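## Task

Take the foam block out of whichever drawer holds it and put it into the wide cabinet's open drawer. Afterwards push every drawer fully closed. The cabinets must stay roughly where they were, the robot must not topple or finish leaning, and the result only counts if it holds without the robot keeping it in place.

## Robot and tools

Robot: a simulated Hello Robot Stretch 3 with a single arm. It has a two-wheel base (0.33 m long, 0.34 m wide), a lift that raises the arm along a mast, and an arm that telescopes out to the robot's right side. The gripper can only move forward or back by driving the base. Turning in place pivots around the point between the drive wheels, 0.05 m behind the front edge; with the arm pulled in and the wrist folded, the swept circle has a 0.28 m radius, and an unfolded level gripper reaches past it. Loose objects may occasionally get nudged by outside forces.

Frames: the base frame sits on the floor between the drive wheels, x forward, y left, z up. hand_pose is reported in it, at the point where closed fingertips meet; with all wrist joints at zero its x axis is up, y points back along the arm toward the mast, z toward the rear. Fingertips are round pads 0.04 m wide. The odometry frame is the base frame as it was at scene start.

execute_actions: argument "actions" is a list holding one action or nothing (empty returns state and images only). An action may contain "base", "joints", and optional "contact_limits"; their motions begin together. "base" holds exactly one relative command measured from the base's last reported position: {"translate_m": d}, metres, -1 to 1, forward positive (no sideways motion); or {"rotate_rad": d}, radians, -3.2 to 3.2, counter-clockwise (left) positive. "joints" is one object of absolute targets keyed by name: lift_m 0 to 1.1 (arm height); arm_m 0 to 0.52 (extension); wrist_yaw_rad -1.345 to 4.42 (0 along the arm, positive toward the front, 3.0 folded over the base); wrist_pitch_rad -1.57 to 0.451 (0 level, negative tips fingers down); wrist_roll_rad -2.911 to 2.911 (0 fingers side by side); gripper_m -0.089 to 0.179 (larger opens; actual tip gap is smaller by about 0.007 nearly shut and 0.025 fully open, zero below 0.007); head_pan_rad -3.953 to 1.73 (0 forward, positive left, -1.57 looks along the arm); head_tilt_rad -1.53 to 0.419 (negative looks down). "contact_limits" accepts only arm_m: an effort percentage 1 to 100 at which the arm stops (contact_stop); smaller is gentler, too small stops immediately, and it also caps the arm's holding force until the next action. Omitted joints or base may keep pushing toward earlier targets unseen. Unknown keys or out-of-range values reject the whole call. "cameras" picks images: head_camera, nav_camera, wrist_camera or all; null/omitted means all, [] none. Actions run at most 15 s. If a result reports a stop, the remaining motion calls in that same reply are skipped.

wait: "seconds" 0 to 10; commands nothing, returns state and images. zoom_image: "camera" plus "region" [x0, y0, x1, y1] pixels from top-left, at most 504 by 504, on that camera's latest full image. finished_scene: "scene" is the current scene's number; irreversible, reports success and gives the next task. Replying with no tool call ends everything.

Result lines: joint_positions (tolerances for done: lift_m and arm_m ±0.004, wrist yaw/roll ±0.02, pitch ±0.05, gripper ±0.004, head ±0.02). base_status and joint_status: done (base done only means wheels turned, slipping possible), off_target (resting away from target, maybe still pushing), contact_stop, time_out, torque_fault (old target dropped). on_its_own covers uncommanded joints; "held at" is a held target, not the position. motor_effort: percent, positive toward higher values, bracket is peak; readings carry fixed bias and noise; positive wheel effort pushes forward; rest effort out of range suggests contact or load. lidar_m: 12 sectors of 30 degrees starting straight ahead, counter-clockwise (4th left, 7th behind, 10th right), plane 0.17 m high, range 0.15 to 12 m, "-" nothing; misses glass and thin legs, self-occluded sectors when lift is low. wrist_depth_mm (45 to 1000) and head_depth_mm (280 to 4000, sideways image): 7x7 grid of median depths from top-left. base_odometry from wheels only; heading -3.142 to 3.142; turned_by_wheels and turned_by_imu since last result; base_tilt degrees, forward and right positive, with a fixed bias up to about 4. contact_limits line shows current, default and maximum. "pictures" lists image order. Camera intrinsics and poses are given as calibration and may be slightly off; head and nav cameras move with the head joints, wrist_camera with the gripper.

Speed: base is fast (0.30 m/s, 1.9 rad/s) only when stowed: lift_m under 0.30, arm_m under 0.03, wrist_yaw_rad over 2.54; else 0.10 m/s and 0.63 rad/s.

Gripper: close to a value below the object's width to grasp; open at least 0.02 above the touching value to let go. Neither reading nor done proves a grasp. Over-squeezing triggers a stall guard that weakens the grip; resend a different value to squeeze again.

Cautions: arm and lift stop and go slack on firm contact; a slack lift may sink under load or be pushed up by closing fingers. Base, wrist and head never stop on contact. Wrist servos that strain for seconds shut off for 10 s (torque_fault). Fold or unfold the wrist only with lift_m 0.32 to 0.95, pitch -0.4 and roll about 0; once folded lift may go to 0.25. With yaw below -0.4 keep pitch at -0.5 or lower. Pushing on rigid things with the gripper above about 0.45 m can tip the robot, more so with raised limits or repeated pushes; driving while holding or pushing something fixed, or snagging furniture (especially reversing) can tip it too. If tilted, reverse the last move in small steps, free the gripper, and lower lift_m to about 0.2. Avoid drops, slips, slamming drawers, hard hits and heavy pushes; do not shift cabinets. The robot keeps holding the last command while you think.

Each tool is called after ">>>" as a command line: name --argument value for each argument, lists and objects as JSON in quotes; but a table of rows of numbers goes row by row, as --pt "numbers of a row", without its own name.

## Session

I'll start by looking at the current state and images.

>>> execute_actions --actions '[]'

Scene clock: 0.00 s.
base_odometry: x=+0.000 y=+0.000 heading=+0.000 (m, m, rad; odometry frame)
turned_by_wheels: +0.000 (rad since the last result)
turned_by_imu: +0.000 (rad since the last result)
base_tilt: forward=+1.1 right=-1.6 (deg)
lidar_m: 1.26 2.03 1.92 1.92 2.20 1.99 1.40 2.28 2.40 2.24 2.07 1.26
head_depth_mm: 1707 1700 1682 1687 1656 1149 1146 / 1737 1746 1731 1727 1695 1177 1178 / 1799 1803 1776 1761 1734 1215 1201 / 1839 1852 1815 1808 1781 1256 1228 / 1879 1902 1884 1838 1819 1284 1274 / 1915 1957 1938 1917 1909 1335 1275 / 1935 2028 1995 1979 1975 1940 1347
base_status: not commanded
joint_positions: lift_m=+0.543 arm_m=+0.003 wrist_yaw_rad=+3.129 wrist_pitch_rad=-0.509 wrist_roll_rad=+0.009 gripper_m=+0.037 head_pan_rad=+0.009 head_tilt_rad=+0.001
joint_status: not commanded
motor_effort: left_wheel=+1 right_wheel=+0 lift_m=+31 arm_m=+0 wrist_yaw_rad=-1 wrist_pitch_rad=+8 wrist_roll_rad=+0 gripper_m=+0 head_pan_rad=+0 head_tilt_rad=+1 (%)
hand_pose: x=-0.0186 y=+0.0644 z=+0.5354 quat_wxyz=(+0.183, +0.688, +0.173, +0.680) (m; base frame)
wrist_depth_mm: - - - - - - - / - - - - - - - / - - - - - - - / - - - - - - - / 964 957 932 918 929 893 900 / 794 784 815 775 811 773 797 / 684 691 665 677 669 689 686
pictures: head_camera (sideways: a quarter turn clockwise sets it upright), nav_camera (sideways: a quarter turn counterclockwise sets it upright), wrist_camera
Images, in order (width x height): head_camera 896x504, nav_camera 672x504, wrist_camera 644x364.

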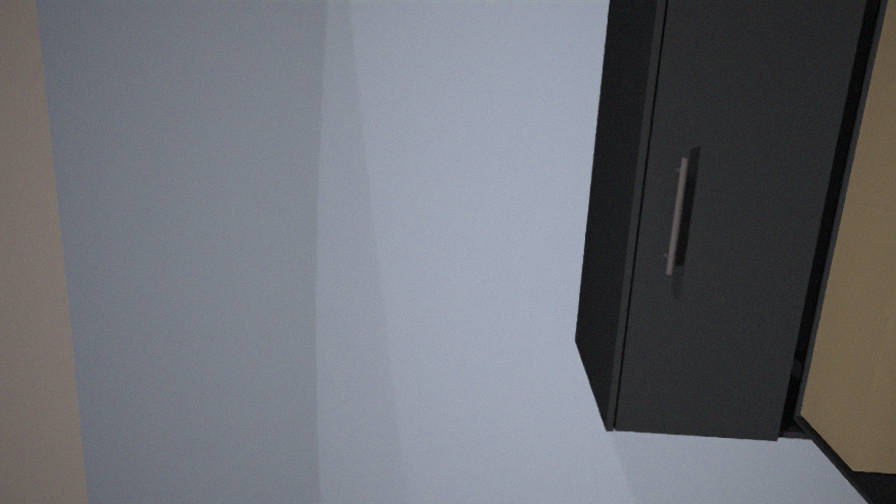

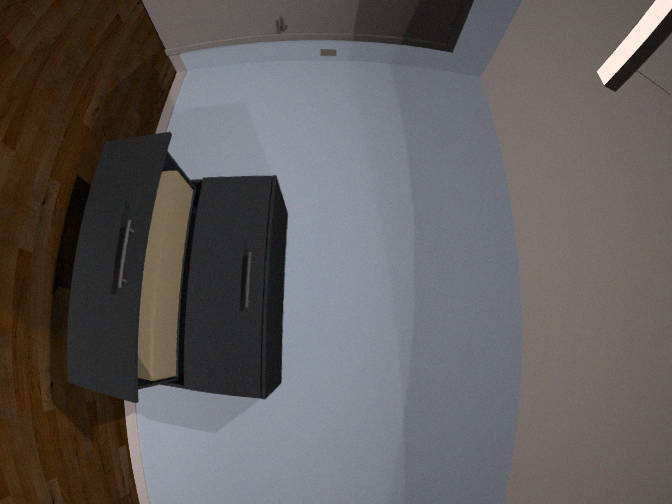

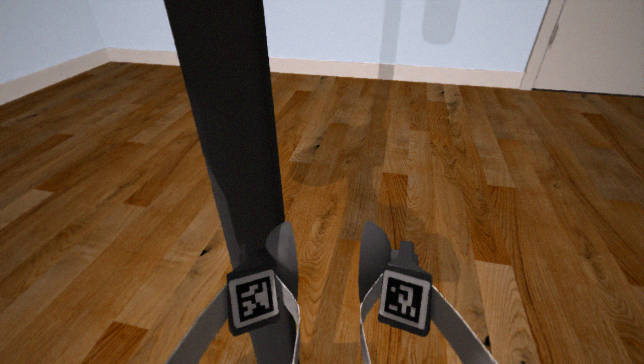

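>>> execute_actions --actions '[{"joints": {"head_tilt_rad": -0.7}}]' --cameras '["head_camera", "nav_camera"]'

Scene clock: 1.10 s.
base_odometry: x=+0.000 y=+0.000 heading=+0.000 (m, m, rad; odometry frame)
turned_by_wheels: +0.000 (rad since the last result)
turned_by_imu: +0.000 (rad since the last result)
base_tilt: forward=+1.2 right=-1.6 (deg)
lidar_m: 1.25 2.03 1.92 1.92 2.20 1.98 1.39 2.27 2.40 2.26 2.07 1.26
head_depth_mm: 1441 1139 1265 1195 1132 1452 1236 / 1461 1169 1294 1089 1186 1449 1237 / 1504 1203 1335 1115 1579 1437 1227 / 1519 1246 1353 1144 1637 1426 1225 / 1556 1296 1380 1174 1644 1424 1218 / 1630 1348 1422 1227 1693 1417 1211 / 1726 1942 2149 1310 1701 1407 1210
base_status: not commanded
joint_positions: lift_m=+0.543 arm_m=+0.003 wrist_yaw_rad=+3.129 wrist_pitch_rad=-0.509 wrist_roll_rad=+0.009 gripper_m=+0.037 head_pan_rad=+0.009 head_tilt_rad=-0.691
joint_status: all done
motor_effort: left_wheel=+1(1) right_wheel=+0(1) lift_m=+31(31) arm_m=+0(0) wrist_yaw_rad=-1(1) wrist_pitch_rad=+8(8) wrist_roll_rad=+0(0) gripper_m=+0(0) head_pan_rad=+0(0) head_tilt_rad=-3(24) (%)
hand_pose: x=-0.0186 y=+0.0644 z=+0.5354 quat_wxyz=(+0.183, +0.688, +0.173, +0.680) (m; base frame)
wrist_depth_mm: - - - - - - - / - - - - - - - / - - - - - - - / - - - - - - - / 919 949 915 927 942 931 918 / 768 818 788 793 791 804 785 / 706 692 669 687 660 696 680
pictures: head_camera (sideways: a quarter turn clockwise sets it upright), nav_camera (sideways: a quarter turn counterclockwise sets it upright)
camera_calibration (this result's frames):
head_camera: T_world_to_cam=[[-0.604392, -0.0685309, -0.793734, 1.05236], [-0.0565522, 0.997471, -0.0430595, 0.0615617], [0.794678, 0.0188626, -0.606739, 0.74255], [0, 0, 0, 1]] pos_world=[0.0494328, -0.00329308, 1.28848]
nav_camera: T_world_to_cam=[[0.617713, 0.0352046, 0.785616, -0.98186], [0.0105497, -0.999279, 0.0364842, 0.0111859], [0.786333, -0.0142487, -0.617638, 0.75547], [0, 0, 0, 1]] pos_world=[0.012338, 0.0565084, 1.23756]
Images, in order (width x height): head_camera 896x504, nav_camera 672x504.

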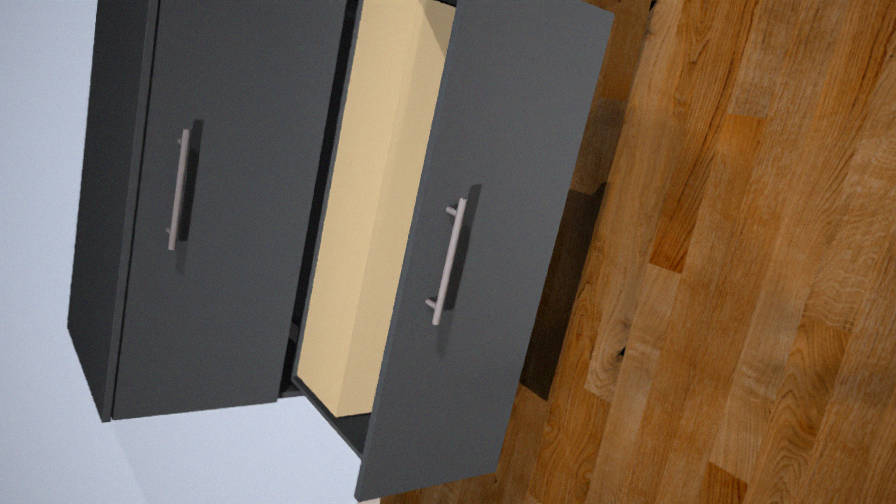

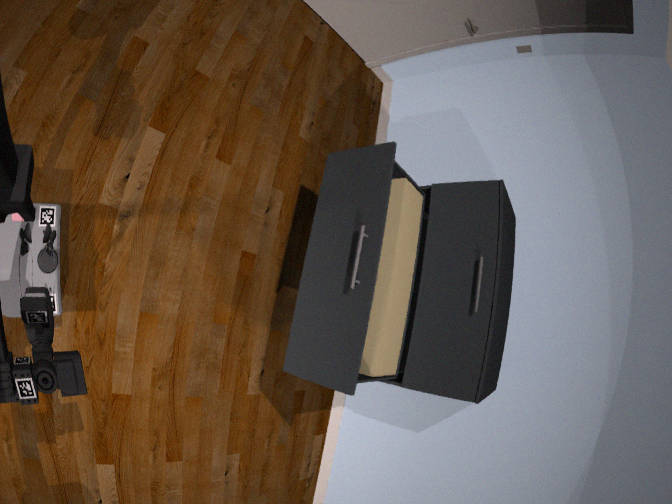

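>>> execute_actions --actions '[{"joints": {"head_pan_rad": -2.2, "head_tilt_rad": -0.5}}]' --cameras '["head_camera", "nav_camera"]'

Scene clock: 2.80 s.
base_odometry: x=+0.000 y=+0.000 heading=+0.000 (m, m, rad; odometry frame)
turned_by_wheels: +0.000 (rad since the last result)
turned_by_imu: +0.000 (rad since the last result)
base_tilt: forward=+1.1 right=-1.6 (deg)
lidar_m: 1.26 2.03 1.92 1.92 2.20 1.99 1.39 2.27 2.40 2.25 2.08 1.26
head_depth_mm: 2864 2868 3090 2976 2165 1681 1385 / 2896 3041 3323 3006 2156 1676 1378 / 2754 2925 3328 2959 2124 1649 1365 / 2673 2814 3162 2911 2122 1658 1360 / 2553 2715 3045 2867 2081 1642 1357 / 2490 2637 2897 2710 2076 1627 1350 / 2388 2597 2829 2814 2061 1627 1339
base_status: not commanded
joint_positions: lift_m=+0.543 arm_m=+0.003 wrist_yaw_rad=+3.129 wrist_pitch_rad=-0.509 wrist_roll_rad=+0.009 gripper_m=+0.037 head_pan_rad=-2.193 head_tilt_rad=-0.507
joint_status: all done
motor_effort: left_wheel=+1(1) right_wheel=+0(0) lift_m=+31(31) arm_m=+0(0) wrist_yaw_rad=-1(1) wrist_pitch_rad=+8(8) wrist_roll_rad=+0(0) gripper_m=+0(0) head_pan_rad=-3(44) head_tilt_rad=+2(14) (%)
hand_pose: x=-0.0186 y=+0.0644 z=+0.5354 quat_wxyz=(+0.183, +0.688, +0.173, +0.680) (m; base frame)
wrist_depth_mm: - - - - - - - / - - - - - - - / - - - - - - - / - - - - - - - / 956 933 925 914 963 922 937 / 789 800 784 792 800 777 769 / 691 679 674 668 664 684 658
pictures: head_camera (sideways: a quarter turn clockwise sets it upright), nav_camera (sideways: a quarter turn counterclockwise sets it upright)
camera_calibration (this result's frames):
head_camera: T_world_to_cam=[[0.211183, 0.402507, -0.890725, 1.17386], [0.833554, -0.550084, -0.0509477, 0.0664128], [-0.51048, -0.731708, -0.451679, 0.548768], [0, 0, 0, 1]] pos_world=[-0.0231223, -0.0344161, 1.29684]
nav_camera: T_world_to_cam=[[-0.246683, -0.394616, 0.885113, -1.10632], [-0.80901, 0.586686, 0.0360937, 0.0166849], [-0.533526, -0.707162, -0.463974, 0.563596], [0, 0, 0, 1]] pos_world=[0.0412814, -0.0478078, 1.24011]
Images, in order (width x height): head_camera 896x504, nav_camera 672x504.

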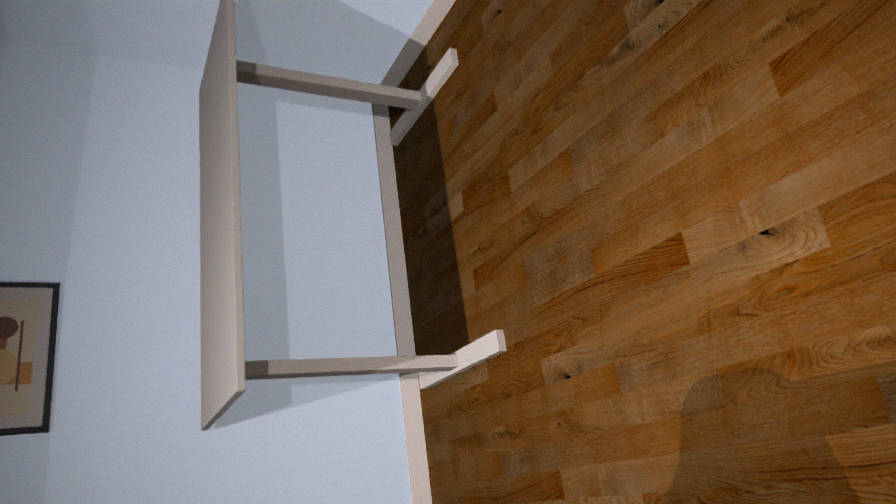

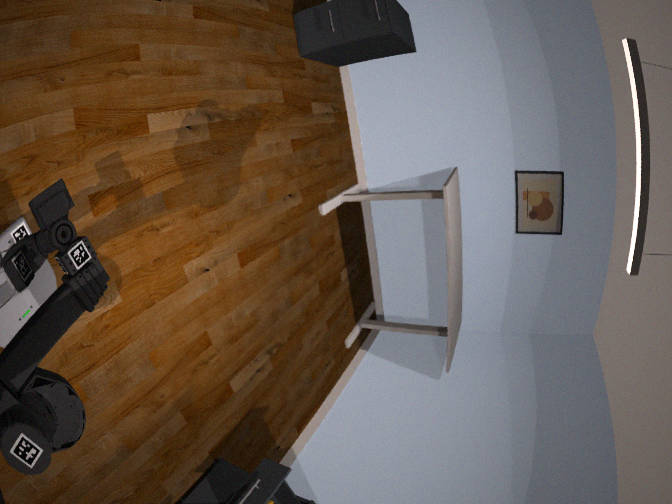

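>>> execute_actions --actions '[{"joints": {"head_pan_rad": -3.2, "head_tilt_rad": -0.7}}]' --cameras '["head_camera", "nav_camera"]'

Scene clock: 4.03 s.
base_odometry: x=+0.000 y=+0.000 heading=+0.000 (m, m, rad; odometry frame)
turned_by_wheels: +0.000 (rad since the last result)
turned_by_imu: +0.000 (rad since the last result)
base_tilt: forward=+1.1 right=-1.6 (deg)
lidar_m: 1.25 2.03 1.92 1.92 2.20 1.99 1.39 2.27 2.40 2.25 2.07 1.26
head_depth_mm: 1671 1847 2065 2202 1731 1444 1236 / 1697 1903 2129 2181 1726 1447 1262 / 1727 1892 1607 1864 1714 1433 1261 / 1785 1929 1575 1768 1721 1426 1255 / 1828 2006 1608 1840 1705 1426 1225 / 1860 2111 2356 2058 1685 1429 1213 / 1904 2147 2430 2120 1689 1405 1216
base_status: not commanded
joint_positions: lift_m=+0.543 arm_m=+0.003 wrist_yaw_rad=+3.129 wrist_pitch_rad=-0.509 wrist_roll_rad=+0.009 gripper_m=+0.037 head_pan_rad=-3.193 head_tilt_rad=-0.691
joint_status: all done
motor_effort: left_wheel=+0(2) right_wheel=+0(0) lift_m=+31(31) arm_m=+0(0) wrist_yaw_rad=-1(1) wrist_pitch_rad=+8(8) wrist_roll_rad=+0(0) gripper_m=+0(0) head_pan_rad=-3(44) head_tilt_rad=-3(14) (%)
hand_pose: x=-0.0186 y=+0.0644 z=+0.5354 quat_wxyz=(+0.183, +0.688, +0.173, +0.680) (m; base frame)
wrist_depth_mm: - - - - - - - / - - - - - - - / - - - - - - - / - - - - - - - / 943 937 924 936 924 907 942 / 782 806 797 780 793 786 794 / 702 698 672 684 669 678 674
pictures: head_camera (sideways: a quarter turn clockwise sets it upright), nav_camera (sideways: a quarter turn counterclockwise sets it upright)
camera_calibration (this result's frames):
head_camera: T_world_to_cam=[[0.607528, 0.0318477, -0.793659, 1.04487], [-0.00387143, -0.999065, -0.0430537, 0.0612327], [-0.794289, 0.0292289, -0.606837, 0.752371], [0, 0, 0, 1]] pos_world=[-0.0369526, 0.00590767, 1.28848]
nav_camera: T_world_to_cam=[[-0.618808, 0.00222307, 0.785539, -0.974217], [0.0498999, 0.998088, 0.036484, 0.0109461], [-0.783956, 0.0617749, -0.617736, 0.765176], [0, 0, 0, 1]] pos_world=[-0.00353614, -0.0560281, 1.23756]
Images, in order (width x height): head_camera 896x504, nav_camera 672x504.

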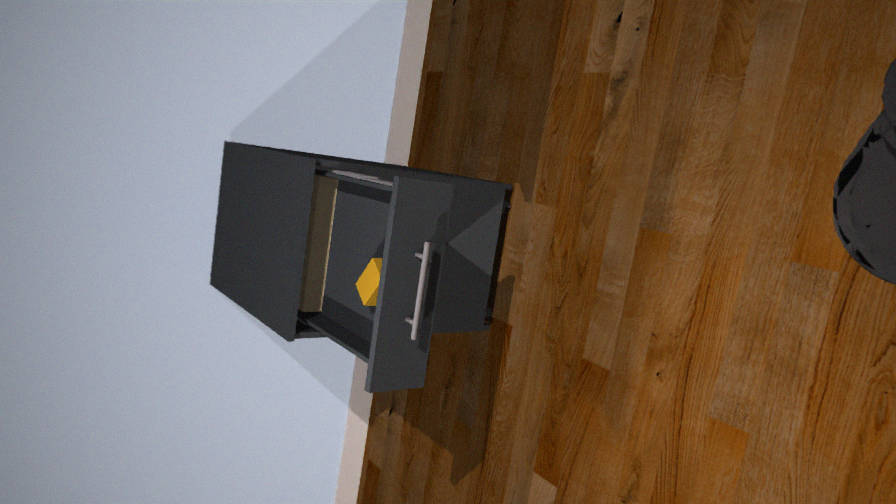

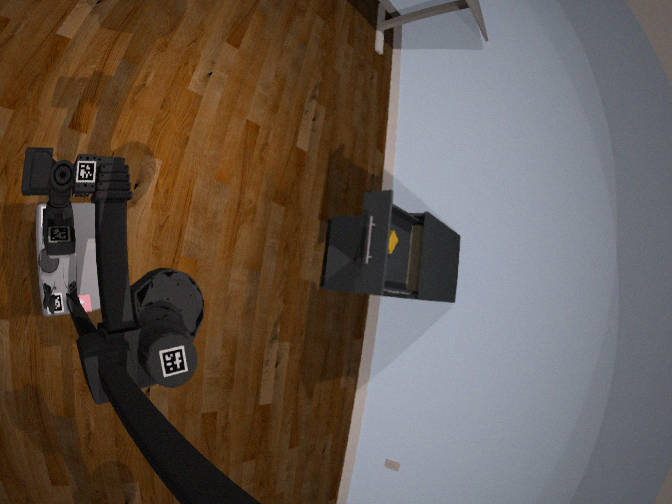

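>>> zoom_image --camera "head_camera" --region '[190, 120, 540, 420]'

Region (190, 120, 540, 420) of head_camera's 896x504 image, scaled by 1.440, with more detail than that image has; it fills the top 432 rows of this view, and the rest is white.

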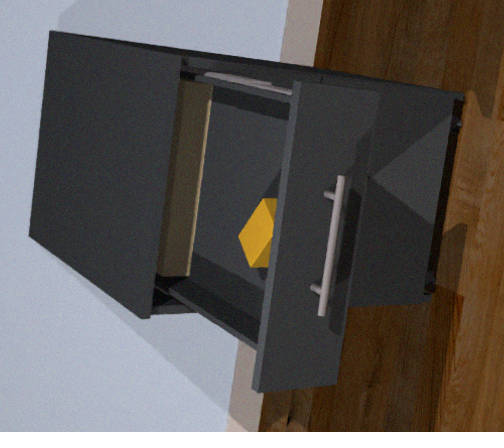

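>>> zoom_image --camera "head_camera" --region '[330, 235, 420, 325]'

>>> execute_actions --actions '[{"joints": {"head_pan_rad": -1.0, "head_tilt_rad": -0.45}}]' --cameras '["head_camera", "nav_camera"]'

Region (330, 235, 420, 325) of head_camera's 896x504 image, scaled by 5.600, with more detail than that image has.

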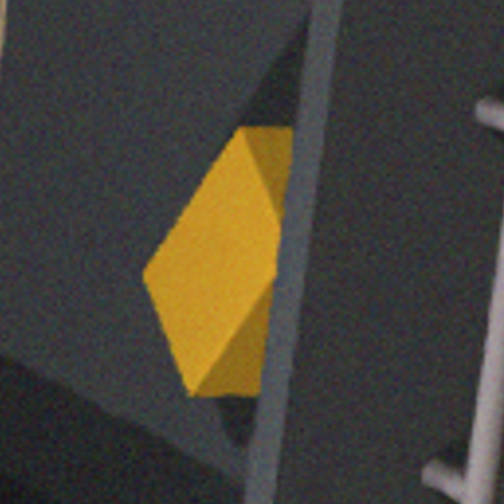

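Scene clock: 8.47 s.
base_odometry: x=+0.000 y=+0.000 heading=+0.000 (m, m, rad; odometry frame)
turned_by_wheels: +0.000 (rad since the last result)
turned_by_imu: +0.000 (rad since the last result)
base_tilt: forward=+1.2 right=-1.5 (deg)
lidar_m: 1.26 2.03 1.92 1.92 2.20 1.99 1.40 2.27 2.39 2.25 2.08 1.26
head_depth_mm: 2770 2945 3149 2991 2321 1769 1437 / 2515 2797 3148 3215 2291 1769 1425 / 2279 2500 2742 2967 2281 1745 1410 / 2075 2280 2493 2711 2271 1733 1405 / 1914 2057 2247 2461 2238 1725 1406 / 1783 1897 2055 2190 2211 1691 1399 / 1655 1754 1880 2026 2111 1708 1390
base_status: not commanded
joint_positions: lift_m=+0.543 arm_m=+0.003 wrist_yaw_rad=+3.129 wrist_pitch_rad=-0.509 wrist_roll_rad=+0.009 gripper_m=+0.037 head_pan_rad=-1.007 head_tilt_rad=-0.458
joint_status: all done
motor_effort: left_wheel=+1(2) right_wheel=+1(1) lift_m=+31(31) arm_m=+0(0) wrist_yaw_rad=-1(2) wrist_pitch_rad=+8(8) wrist_roll_rad=+0(0) gripper_m=+0(0) head_pan_rad=+4(45) head_tilt_rad=+2(15) (%)
hand_pose: x=-0.0186 y=+0.0644 z=+0.5354 quat_wxyz=(+0.183, +0.688, +0.173, +0.680) (m; base frame)
wrist_depth_mm: - - - - - - - / - - - - - - - / - - - - - - - / - - - - - - - / 923 942 941 927 950 921 912 / 800 783 822 784 809 791 770 / 697 684 673 696 670 690 671
pictures: head_camera (sideways: a quarter turn clockwise sets it upright), nav_camera (sideways: a quarter turn counterclockwise sets it upright)
camera_calibration (this result's frames):
head_camera: T_world_to_cam=[[-0.269825, 0.30928, -0.911888, 1.2044], [0.824386, 0.563561, -0.0527929, 0.0688742], [0.497577, -0.765992, -0.407029, 0.484516], [0, 0, 0, 1]] pos_world=[0.0271147, -0.0401773, 1.29913]
nav_camera: T_world_to_cam=[[0.24931, -0.339432, 0.90699, -1.13789], [-0.84866, -0.527728, 0.0357797, 0.0173333], [0.466499, -0.778646, -0.419631, 0.499795], [0, 0, 0, 1]] pos_world=[0.0652432, 0.012075, 1.24116]
Images, in order (width x height): head_camera 896x504, nav_camera 672x504.

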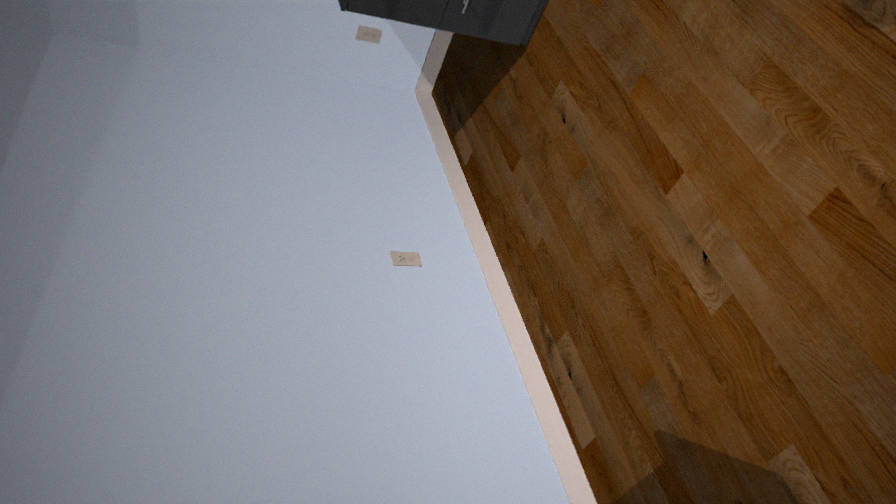

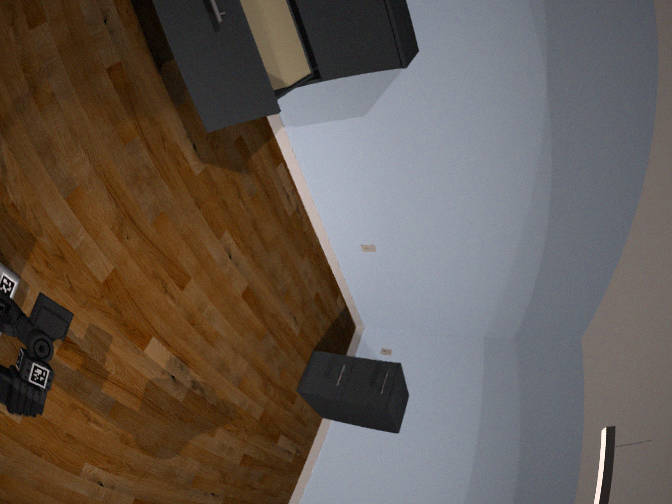

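>>> execute_actions --actions '[{"base": {"rotate_rad": 0.23}, "joints": {"wrist_pitch_rad": -0.4, "lift_m": 0.6, "head_pan_rad": -1.55, "head_tilt_rad": -0.35}}]' --cameras '["head_camera"]'

Scene clock: 11.87 s.
base_odometry: x=+0.000 y=+0.000 heading=+0.230 (m, m, rad; odometry frame)
turned_by_wheels: +0.230 (rad since the last result)
turned_by_imu: +0.229 (rad since the last result)
base_tilt: forward=+1.2 right=-1.6 (deg)
lidar_m: 1.29 2.00 1.92 1.96 2.09 1.40 1.42 2.69 2.40 2.25 1.87 1.25
head_depth_mm: 2522 2615 2766 2920 2732 1982 1562 / 2653 2764 2919 2614 2596 1963 1558 / 2805 2909 3076 2453 2553 1974 1541 / 2927 3094 3233 3397 2649 1943 1539 / 2753 2880 3088 3288 2654 1925 1521 / 2384 2520 2661 2804 2614 1919 1522 / 2122 2204 2305 2410 2457 1912 1517
base_status: done
joint_positions: lift_m=+0.599 arm_m=+0.003 wrist_yaw_rad=+3.129 wrist_pitch_rad=-0.418 wrist_roll_rad=+0.009 gripper_m=+0.037 head_pan_rad=-1.543 head_tilt_rad=-0.359
joint_status: all done
motor_effort: left_wheel=-3(10) right_wheel=+4(7) lift_m=+47(48) arm_m=+0(1) wrist_yaw_rad=-1(1) wrist_pitch_rad=+11(12) wrist_roll_rad=+0(0) gripper_m=+0(0) head_pan_rad=-3(33) head_tilt_rad=+3(11) (%)
hand_pose: x=-0.0185 y=+0.0767 z=+0.6119 quat_wxyz=(+0.152, +0.695, +0.142, +0.688) (m; base frame)
wrist_depth_mm: - - - - - - - / - - - - - - - / - - - - - - - / - - - - - - - / - - - - - - - / 927 941 939 908 927 932 951 / 811 807 - 784 766 802 785
pictures: head_camera (sideways: a quarter turn clockwise sets it upright)
camera_calibration (this result's frames):
head_camera: T_world_to_cam=[[-0.0716229, 0.311714, -0.947473, 1.24964], [0.996709, 0.0585234, -0.056091, 0.0721238], [0.0379649, -0.948372, -0.31488, 0.367399], [0, 0, 0, 1]] pos_world=[0.00366828, -0.0453213, 1.30373]
Images, in order (width x height): head_camera 896x504.

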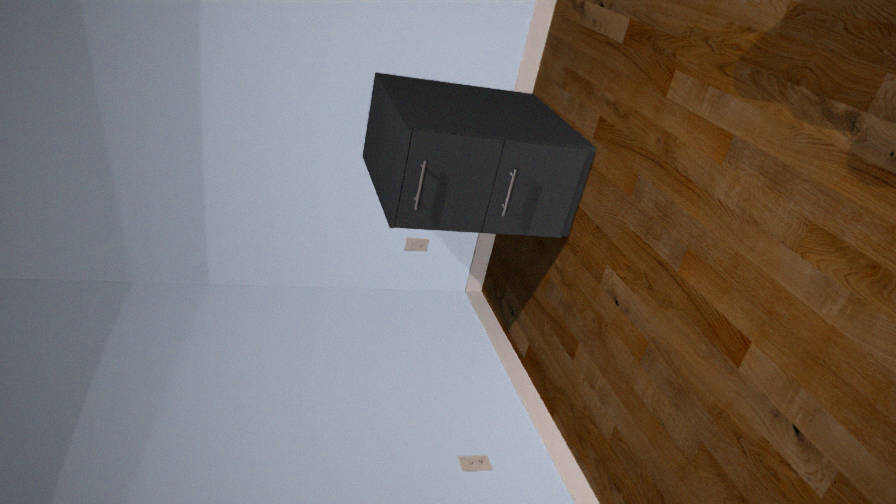

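>>> zoom_image --camera "head_camera" --region '[350, 50, 610, 260]'

Region (350, 50, 610, 260) of head_camera's 896x504 image, scaled by 1.938, with more detail than that image has; it fills the top 407 rows of this view, and the rest is white.

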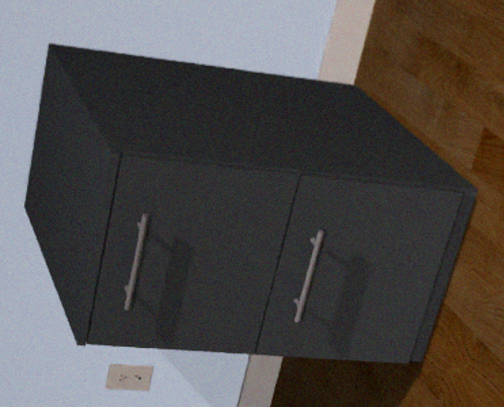

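>>> execute_actions --actions '[{"base": {"translate_m": -0.702}, "joints": {"lift_m": 0.86, "wrist_yaw_rad": 0.0, "gripper_m": 0.15, "head_pan_rad": -3.4, "head_tilt_rad": -0.95}}]' --cameras '["head_camera"]'

Scene clock: 20.37 s.
base_odometry: x=-0.684 y=-0.160 heading=+0.230 (m, m, rad; odometry frame)
turned_by_wheels: +0.000 (rad since the last result)
turned_by_imu: -0.005 (rad since the last result)
base_tilt: forward=+1.1 right=-1.6 (deg)
lidar_m: 1.92 2.36 2.24 2.06 1.44 0.76 0.78 1.83 2.04 2.25 2.45 1.88
head_depth_mm: 1208 1187 - - - - - / 1232 1183 1018 - - - 1173 / 1268 1179 1014 - - - 1161 / 1300 1501 1669 - - - - / 1345 1564 1826 - - - - / 1373 1613 1835 1650 1417 - 1124 / 1416 1667 1866 1624 1420 - 1096
base_status: done
joint_positions: lift_m=+0.859 arm_m=+0.003 wrist_yaw_rad=+0.002 wrist_pitch_rad=-0.418 wrist_roll_rad=+0.009 gripper_m=+0.150 head_pan_rad=-3.393 head_tilt_rad=-0.938
joint_status: all done
motor_effort: left_wheel=-3(11) right_wheel=+4(4) lift_m=+47(48) arm_m=+0(0) wrist_yaw_rad=-4(5) wrist_pitch_rad=+10(11) wrist_roll_rad=+0(0) gripper_m=+0(82) head_pan_rad=-4(44) head_tilt_rad=-4(25) (%)
hand_pose: x=-0.0210 y=-0.3721 z=+0.8720 quat_wxyz=(+0.689, +0.147, -0.694, -0.147) (m; base frame)
wrist_depth_mm: - - - - - - - / - - - - - - - / - - - - - - - / - - - - - - - / - - - - - - - / - - - - - - - / - - - - - - -
pictures: head_camera (sideways: a quarter turn clockwise sets it upright)
camera_calibration (this result's frames):
head_camera: T_world_to_cam=[[0.772038, -0.133289, -0.621443, 0.819434], [-0.193597, -0.980617, -0.0301852, 0.0456249], [-0.605374, 0.143613, -0.782877, 0.980179], [0, 0, 0, 1]] pos_world=[-0.0304257, 0.0131952, 1.27797]
Images, in order (width x height): head_camera 896x504.

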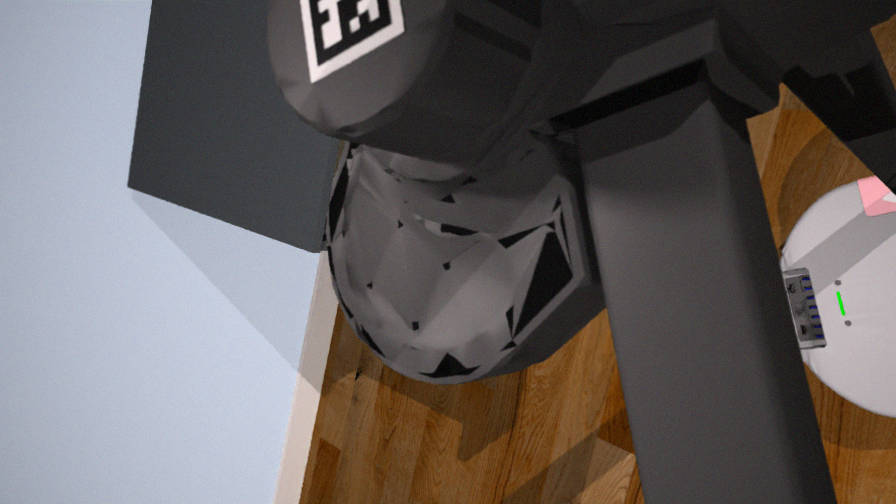

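>>> execute_actions --actions '[{"base": {"translate_m": -0.07}, "joints": {"wrist_pitch_rad": -1.55, "head_pan_rad": -1.6, "head_tilt_rad": -0.9}}]' --cameras '[]'

>>> execute_actions --actions '[{"base": {"rotate_rad": -1.993}}]' --cameras '["head_camera", "wrist_camera"]'

Scene clock: 36.97 s.
base_odometry: x=-0.752 y=-0.176 heading=+0.230 (m, m, rad; odometry frame)
turned_by_wheels: +0.000 (rad since the last result)
turned_by_imu: -0.001 (rad since the last result)
base_tilt: forward=+1.2 right=-1.6 (deg)
lidar_m: 1.98 2.39 2.26 1.97 0.75 0.70 1.34 1.75 2.02 2.26 2.40 1.94
head_depth_mm: 2254 2438 2058 1716 - - 1117 / 2359 2538 2081 1727 - - 1105 / 2460 2563 2033 1730 1527 - - / 2574 2539 2048 1715 1493 - - / 2440 2512 2013 1694 1457 1277 1120 / 2109 2356 2022 1690 1456 1277 1133 / 2175 2408 2021 1693 1441 1272 1138
base_status: done
joint_positions: lift_m=+0.859 arm_m=+0.003 wrist_yaw_rad=+0.002 wrist_pitch_rad=-1.545 wrist_roll_rad=+0.009 gripper_m=+0.150 head_pan_rad=-1.607 head_tilt_rad=-0.902
joint_status: all done
motor_effort: left_wheel=-2(9) right_wheel=+3(4) lift_m=+47(47) arm_m=-1(0) wrist_yaw_rad=-4(4) wrist_pitch_rad=-3(8) wrist_roll_rad=+0(0) gripper_m=+0(0) head_pan_rad=+3(46) head_tilt_rad=+1(4) (%)
hand_pose: x=-0.0217 y=-0.1301 z=+0.7412 quat_wxyz=(+0.505, +0.492, -0.508, -0.496) (m; base frame)
wrist_depth_mm: 849 861 847 870 857 848 873 / 869 896 876 883 888 896 872 / 903 904 894 909 864 866 887 / 916 880 902 - 881 876 913 / 932 943 942 - 903 913 937 / 945 - 930 962 941 - 920 / 943 938 948 939 952 986 738
pictures: none
No camera images: the call's "cameras" was empty. Leave "cameras" out to get every camera's image.

Scene clock: 41.17 s.
base_odometry: x=-0.752 y=-0.176 heading=-1.763 (m, m, rad; odometry frame)
turned_by_wheels: -1.993 (rad since the last result)
turned_by_imu: -1.982 (rad since the last result)
base_tilt: forward=+1.1 right=-1.6 (deg)
lidar_m: 2.02 2.27 2.51 1.94 2.05 2.32 2.27 1.76 0.72 0.70 1.37 1.96
head_depth_mm: 1170 1348 1512 1689 - - 1117 / 1174 1268 1015 1004 - - 1112 / 1173 1257 1009 1010 867 - - / 1179 1250 1001 1003 865 - - / 1190 1308 1060 1005 847 1252 1121 / 1191 1377 1635 1693 1448 1274 1135 / 1206 1396 1656 1671 1452 1270 1128
base_status: done
joint_positions: lift_m=+0.859 arm_m=+0.003 wrist_yaw_rad=+0.002 wrist_pitch_rad=-1.545 wrist_roll_rad=+0.009 gripper_m=+0.150 head_pan_rad=-1.607 head_tilt_rad=-0.902
joint_status: not commanded
motor_effort: left_wheel=+4(11) right_wheel=-3(6) lift_m=+47(47) arm_m=+0(0) wrist_yaw_rad=-4(4) wrist_pitch_rad=-2(2) wrist_roll_rad=+0(0) gripper_m=+0(0) head_pan_rad=+4(3) head_tilt_rad=+0(1) (%)
hand_pose: x=-0.0217 y=-0.1301 z=+0.7412 quat_wxyz=(+0.505, +0.492, -0.508, -0.496) (m; base frame)
wrist_depth_mm: 860 877 863 835 857 889 854 / 899 894 896 869 887 900 898 / 881 889 881 903 899 876 882 / 901 927 903 - 899 899 907 / 934 903 947 - 912 911 922 / 933 - 941 913 904 - 943 / 958 961 945 979 970 945 928
pictures: head_camera (sideways: a quarter turn clockwise sets it upright), wrist_camera
camera_calibration (this result's frames):
head_camera: T_world_to_cam=[[-0.0354457, 0.759863, -0.649116, 0.860415], [0.999299, 0.0191156, -0.0321909, 0.0409608], [-0.0120524, -0.649802, -0.760008, 0.946823], [0, 0, 0, 1]] pos_world=[0.000977474, -0.0393343, 1.27942]
wrist_camera: T_world_to_cam=[[-0.999999, -0.00135614, -0.00072073, -0.0240794], [-0.00143824, 0.991533, 0.129845, 0.0722668], [0.00053854, 0.129846, -0.991534, 0.911791], [0, 0, 0, 1]] pos_world=[-0.0244665, -0.19008, 0.894671]
Images, in order (width x height): head_camera 896x504, wrist_camera 644x364.

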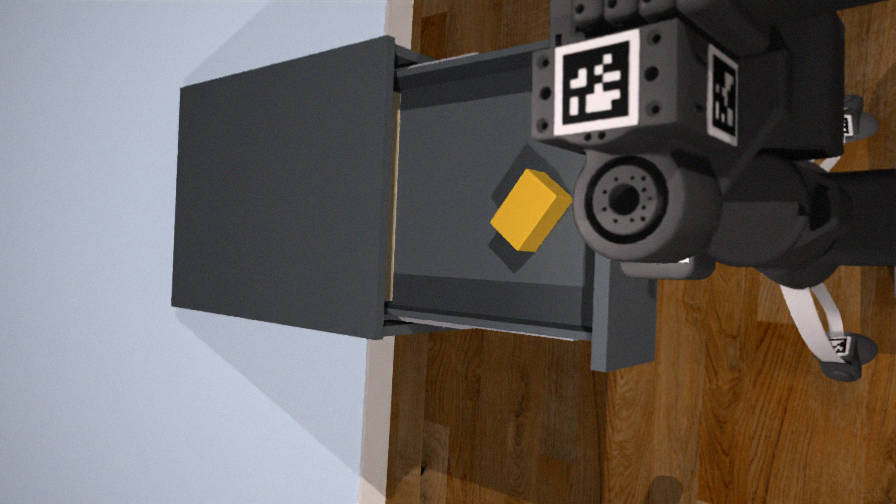

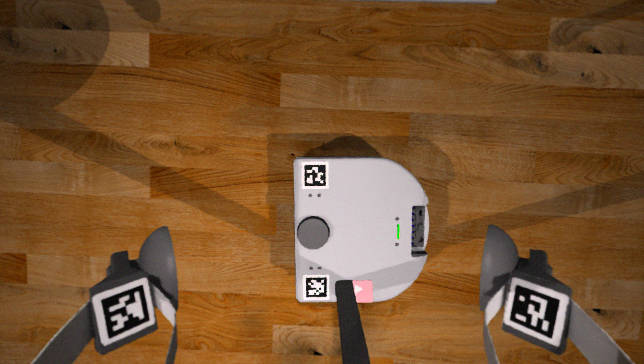

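>>> zoom_image --camera "head_camera" --region '[470, 150, 590, 270]'

Region (470, 150, 590, 270) of head_camera's 896x504 image, scaled by 4.200, with more detail than that image has.

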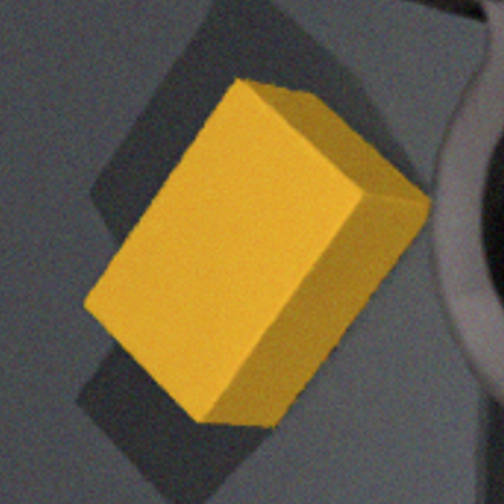

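>>> execute_actions --actions '[{"base": {"translate_m": -0.049}, "joints": {"arm_m": 0.405, "wrist_roll_rad": -0.89, "lift_m": 0.81, "gripper_m": 0.13}}]' --cameras '["head_camera", "wrist_camera"]'

Scene clock: 46.37 s.
base_odometry: x=-0.742 y=-0.128 heading=-1.763 (m, m, rad; odometry frame)
turned_by_wheels: +0.000 (rad since the last result)
turned_by_imu: +0.000 (rad since the last result)
base_tilt: forward=+1.1 right=-1.6 (deg)
lidar_m: 2.06 2.30 2.51 1.94 2.06 2.27 2.22 1.76 0.72 0.70 1.37 1.95
head_depth_mm: 1163 1346 1551 1760 - - - / 1172 1286 - 989 867 1260 1149 / 1174 - 970 1007 865 1242 1142 / 1180 1282 - 980 847 1245 1141 / 1186 1285 992 996 857 1254 1140 / 1192 1381 1598 1690 1397 1251 1135 / 1198 1392 1646 1685 1448 1266 1136
base_status: done
joint_positions: lift_m=+0.811 arm_m=+0.405 wrist_yaw_rad=+0.001 wrist_pitch_rad=-1.546 wrist_roll_rad=-0.887 gripper_m=+0.130 head_pan_rad=-1.607 head_tilt_rad=-0.902
joint_status: all done
motor_effort: left_wheel=+5(9) right_wheel=-3(8) lift_m=+13(40) arm_m=+6(7) wrist_yaw_rad=-2(4) wrist_pitch_rad=-2(2) wrist_roll_rad=-1(2) gripper_m=+0(76) head_pan_rad=+4(3) head_tilt_rad=+0(1) (%)
hand_pose: x=-0.0215 y=-0.5320 z=+0.6927 quat_wxyz=(+0.674, +0.658, -0.239, -0.234) (m; base frame)
wrist_depth_mm: 819 809 789 311 313 203 195 / 815 817 311 316 318 319 199 / 821 300 317 322 321 325 203 / 259 319 324 280 333 333 330 / 230 300 330 286 335 336 341 / 857 242 338 337 345 - 298 / 896 235 323 348 348 313 921
pictures: head_camera (sideways: a quarter turn clockwise sets it upright), wrist_camera
camera_calibration (this result's frames):
head_camera: T_world_to_cam=[[-0.0355402, 0.759829, -0.649151, 0.860462], [0.999297, 0.0192369, -0.0321935, 0.0409642], [-0.0119739, -0.649839, -0.759978, 0.946783], [0, 0, 0, 1]] pos_world=[0.00098227, -0.039336, 1.27942]
wrist_camera: T_world_to_cam=[[-0.624922, -0.780483, 0.0178517, -0.443749], [-0.771355, 0.620815, 0.14, 0.256236], [-0.12035, 0.0737188, -0.989991, 0.882281], [0, 0, 0, 1]] pos_world=[0.0265231, -0.570454, 0.845499]
Images, in order (width x height): head_camera 896x504, wrist_camera 644x364.

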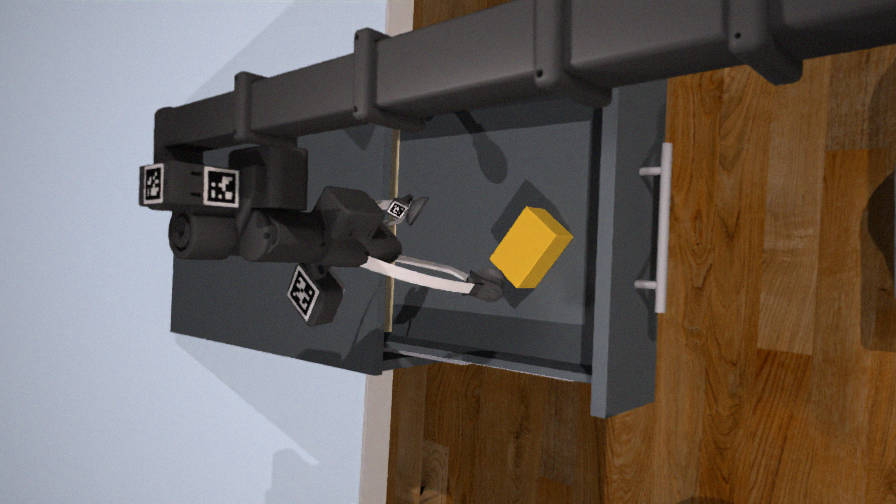

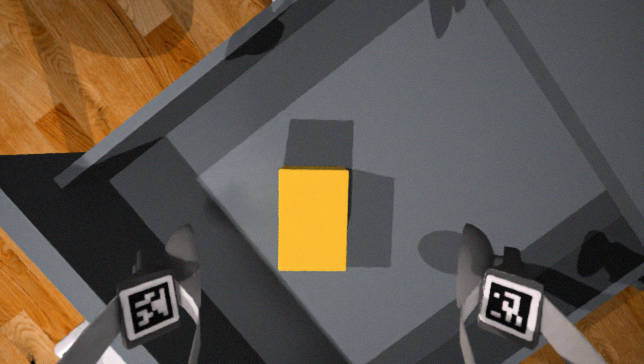

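>>> execute_actions --actions '[{"joints": {"lift_m": 0.668, "gripper_m": 0.11}}]' --cameras '["head_camera", "wrist_camera"]'

Scene clock: 49.20 s.
base_odometry: x=-0.742 y=-0.128 heading=-1.763 (m, m, rad; odometry frame)
turned_by_wheels: +0.000 (rad since the last result)
turned_by_imu: +0.000 (rad since the last result)
base_tilt: forward=+1.1 right=-1.6 (deg)
lidar_m: 2.07 2.31 2.52 1.94 2.06 2.27 2.21 1.76 0.72 0.70 1.37 1.95
head_depth_mm: 1161 1344 1595 1731 1481 1296 1182 / 1169 1289 1038 983 - - - / 1181 1257 1070 985 865 1245 1148 / 1178 1249 1034 961 851 1242 1143 / 1184 1289 994 974 858 1255 1137 / 1195 1376 1606 1692 1397 1250 1138 / 1201 1393 1652 1686 1443 1269 1131
base_status: not commanded
joint_positions: lift_m=+0.669 arm_m=+0.405 wrist_yaw_rad=+0.001 wrist_pitch_rad=-1.546 wrist_roll_rad=-0.887 gripper_m=+0.110 head_pan_rad=-1.607 head_tilt_rad=-0.902
joint_status: all done
motor_effort: left_wheel=+5(6) right_wheel=-3(3) lift_m=+13(13) arm_m=+6(6) wrist_yaw_rad=-2(2) wrist_pitch_rad=-2(2) wrist_roll_rad=-1(2) gripper_m=+0(73) head_pan_rad=+3(3) head_tilt_rad=+1(1) (%)
hand_pose: x=-0.0215 y=-0.5320 z=+0.5507 quat_wxyz=(+0.674, +0.658, -0.239, -0.234) (m; base frame)
wrist_depth_mm: 127 153 172 173 174 175 177 / 150 174 175 177 178 180 180 / 176 176 178 180 180 182 182 / 179 180 181 181 183 185 187 / 182 183 183 140 186 188 190 / 186 187 187 143 190 193 195 / 187 191 191 145 194 197 198
pictures: head_camera (sideways: a quarter turn clockwise sets it upright), wrist_camera
camera_calibration (this result's frames):
head_camera: T_world_to_cam=[[-0.0355399, 0.759829, -0.649151, 0.860462], [0.999297, 0.0192366, -0.0321935, 0.0409642], [-0.0119741, -0.649839, -0.759978, 0.946783], [0, 0, 0, 1]] pos_world=[0.000982256, -0.0393359, 1.27942]
wrist_camera: T_world_to_cam=[[-0.624922, -0.780483, 0.0178518, -0.441218], [-0.771355, 0.620815, 0.139999, 0.276117], [-0.12035, 0.0737187, -0.989991, 0.741716], [0, 0, 0, 1]] pos_world=[0.0265231, -0.570459, 0.703512]
Images, in order (width x height): head_camera 896x504, wrist_camera 644x364.

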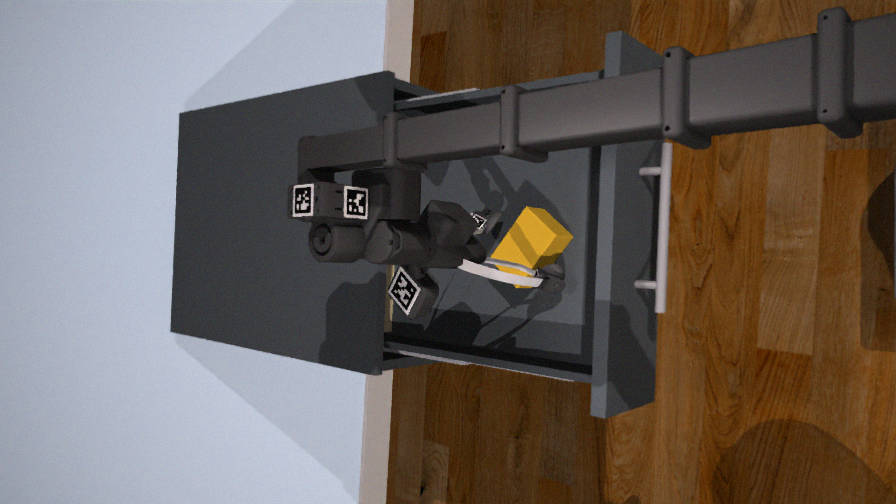

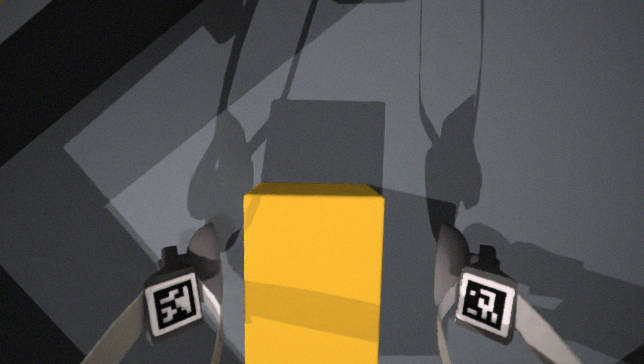

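>>> execute_actions --actions '[{"joints": {"lift_m": 0.662, "arm_m": 0.396, "gripper_m": 0.095}}]' --cameras '["wrist_camera"]'

Scene clock: 50.40 s.
base_odometry: x=-0.742 y=-0.128 heading=-1.763 (m, m, rad; odometry frame)
turned_by_wheels: +0.000 (rad since the last result)
turned_by_imu: +0.000 (rad since the last result)
base_tilt: forward=+1.2 right=-1.6 (deg)
lidar_m: 2.07 2.31 2.51 1.94 2.06 2.27 2.21 1.76 0.72 0.70 1.37 1.95
head_depth_mm: 1167 1342 1586 1721 1475 1274 1171 / 1174 1291 1038 973 - - - / 1172 1251 1071 964 862 1249 1144 / 1185 1242 1033 961 847 1240 1143 / 1195 1288 1001 980 860 1247 1134 / 1189 1382 1601 1692 1395 1259 1137 / 1203 1383 1654 1672 1453 1272 1131
base_status: not commanded
joint_positions: lift_m=+0.663 arm_m=+0.396 wrist_yaw_rad=+0.001 wrist_pitch_rad=-1.546 wrist_roll_rad=-0.887 gripper_m=+0.095 head_pan_rad=-1.607 head_tilt_rad=-0.902
joint_status: all done
motor_effort: left_wheel=+5(6) right_wheel=-3(3) lift_m=+12(13) arm_m=-6(7) wrist_yaw_rad=-2(2) wrist_pitch_rad=-2(2) wrist_roll_rad=-2(2) gripper_m=+0(62) head_pan_rad=+3(4) head_tilt_rad=+1(0) (%)
hand_pose: x=-0.0215 y=-0.5238 z=+0.5447 quat_wxyz=(+0.674, +0.658, -0.239, -0.234) (m; base frame)
wrist_depth_mm: 127 153 166 168 169 170 171 / 151 168 169 171 173 173 175 / 171 171 171 174 175 176 177 / 173 174 174 143 177 179 182 / 175 178 177 134 136 183 184 / 180 180 182 136 162 186 188 / 179 186 185 139 188 191 192
pictures: wrist_camera
camera_calibration (this result's frames):
wrist_camera: T_world_to_cam=[[-0.624927, -0.780479, 0.0178517, -0.434708], [-0.771351, 0.62082, 0.139999, 0.271867], [-0.120349, 0.0737196, -0.989991, 0.735186], [0, 0, 0, 1]] pos_world=[0.0265229, -0.562258, 0.697526]
Images, in order (width x height): wrist_camera 644x364.

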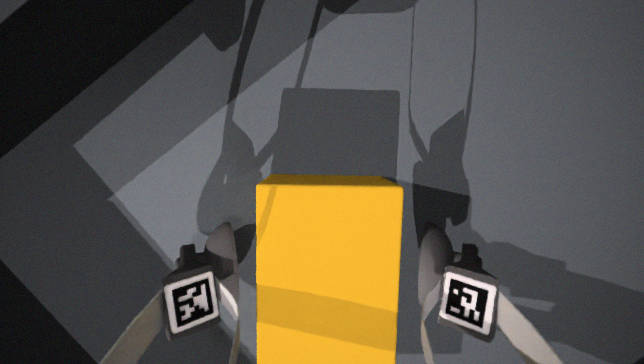

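Centered now. Closing the gripper.

>>> execute_actions --actions '[{"joints": {"gripper_m": 0.01}}]' --cameras '["wrist_camera"]'

Scene clock: 51.77 s.
base_odometry: x=-0.742 y=-0.128 heading=-1.763 (m, m, rad; odometry frame)
turned_by_wheels: +0.000 (rad since the last result)
turned_by_imu: +0.000 (rad since the last result)
base_tilt: forward=+1.2 right=-1.6 (deg)
lidar_m: 2.07 2.31 2.51 1.94 2.06 2.27 2.22 1.75 0.72 0.70 1.37 1.95
head_depth_mm: 1166 1341 1586 1729 1471 1285 1170 / 1172 1286 1041 974 - - - / 1169 1254 1073 965 864 1248 1141 / 1184 1244 1033 - 844 1239 1139 / 1192 1286 1000 981 861 1256 1144 / 1195 1390 1617 1677 1386 1250 1135 / 1196 1401 1656 1682 1438 1268 1129
base_status: not commanded
joint_positions: lift_m=+0.663 arm_m=+0.396 wrist_yaw_rad=+0.000 wrist_pitch_rad=-1.550 wrist_roll_rad=-0.887 gripper_m=+0.011 head_pan_rad=-1.607 head_tilt_rad=-0.902
joint_status: all done
motor_effort: left_wheel=+6(6) right_wheel=-4(7) lift_m=+13(13) arm_m=-5(6) wrist_yaw_rad=-2(2) wrist_pitch_rad=+0(7) wrist_roll_rad=-1(1) gripper_m=-18(92) head_pan_rad=+3(4) head_tilt_rad=+1(0) (%)
hand_pose: x=-0.0215 y=-0.5226 z=+0.5447 quat_wxyz=(+0.673, +0.659, -0.239, -0.235) (m; base frame)
wrist_depth_mm: 127 153 167 166 168 169 171 / 151 168 168 170 171 172 173 / 171 171 172 173 174 176 177 / 175 174 175 136 177 179 181 / 177 177 178 130 155 183 184 / 180 181 133 132 133 187 188 / 178 185 186 135 189 190 190
pictures: wrist_camera
camera_calibration (this result's frames):
wrist_camera: T_world_to_cam=[[-0.625006, -0.780484, 0.0145413, -0.432001], [-0.771288, 0.620299, 0.142634, 0.269429], [-0.120344, 0.0779319, -0.989669, 0.737194], [0, 0, 0, 1]] pos_world=[0.0265206, -0.561747, 0.69743]
Images, in order (width x height): wrist_camera 644x364.

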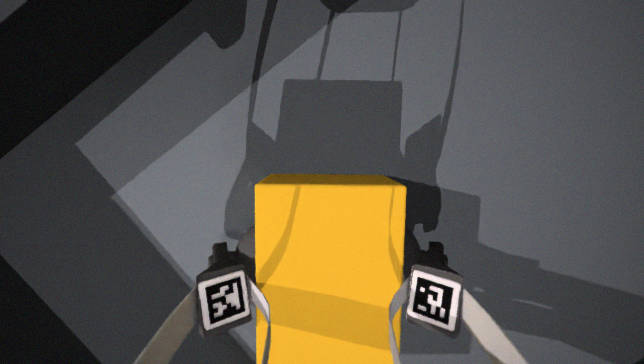

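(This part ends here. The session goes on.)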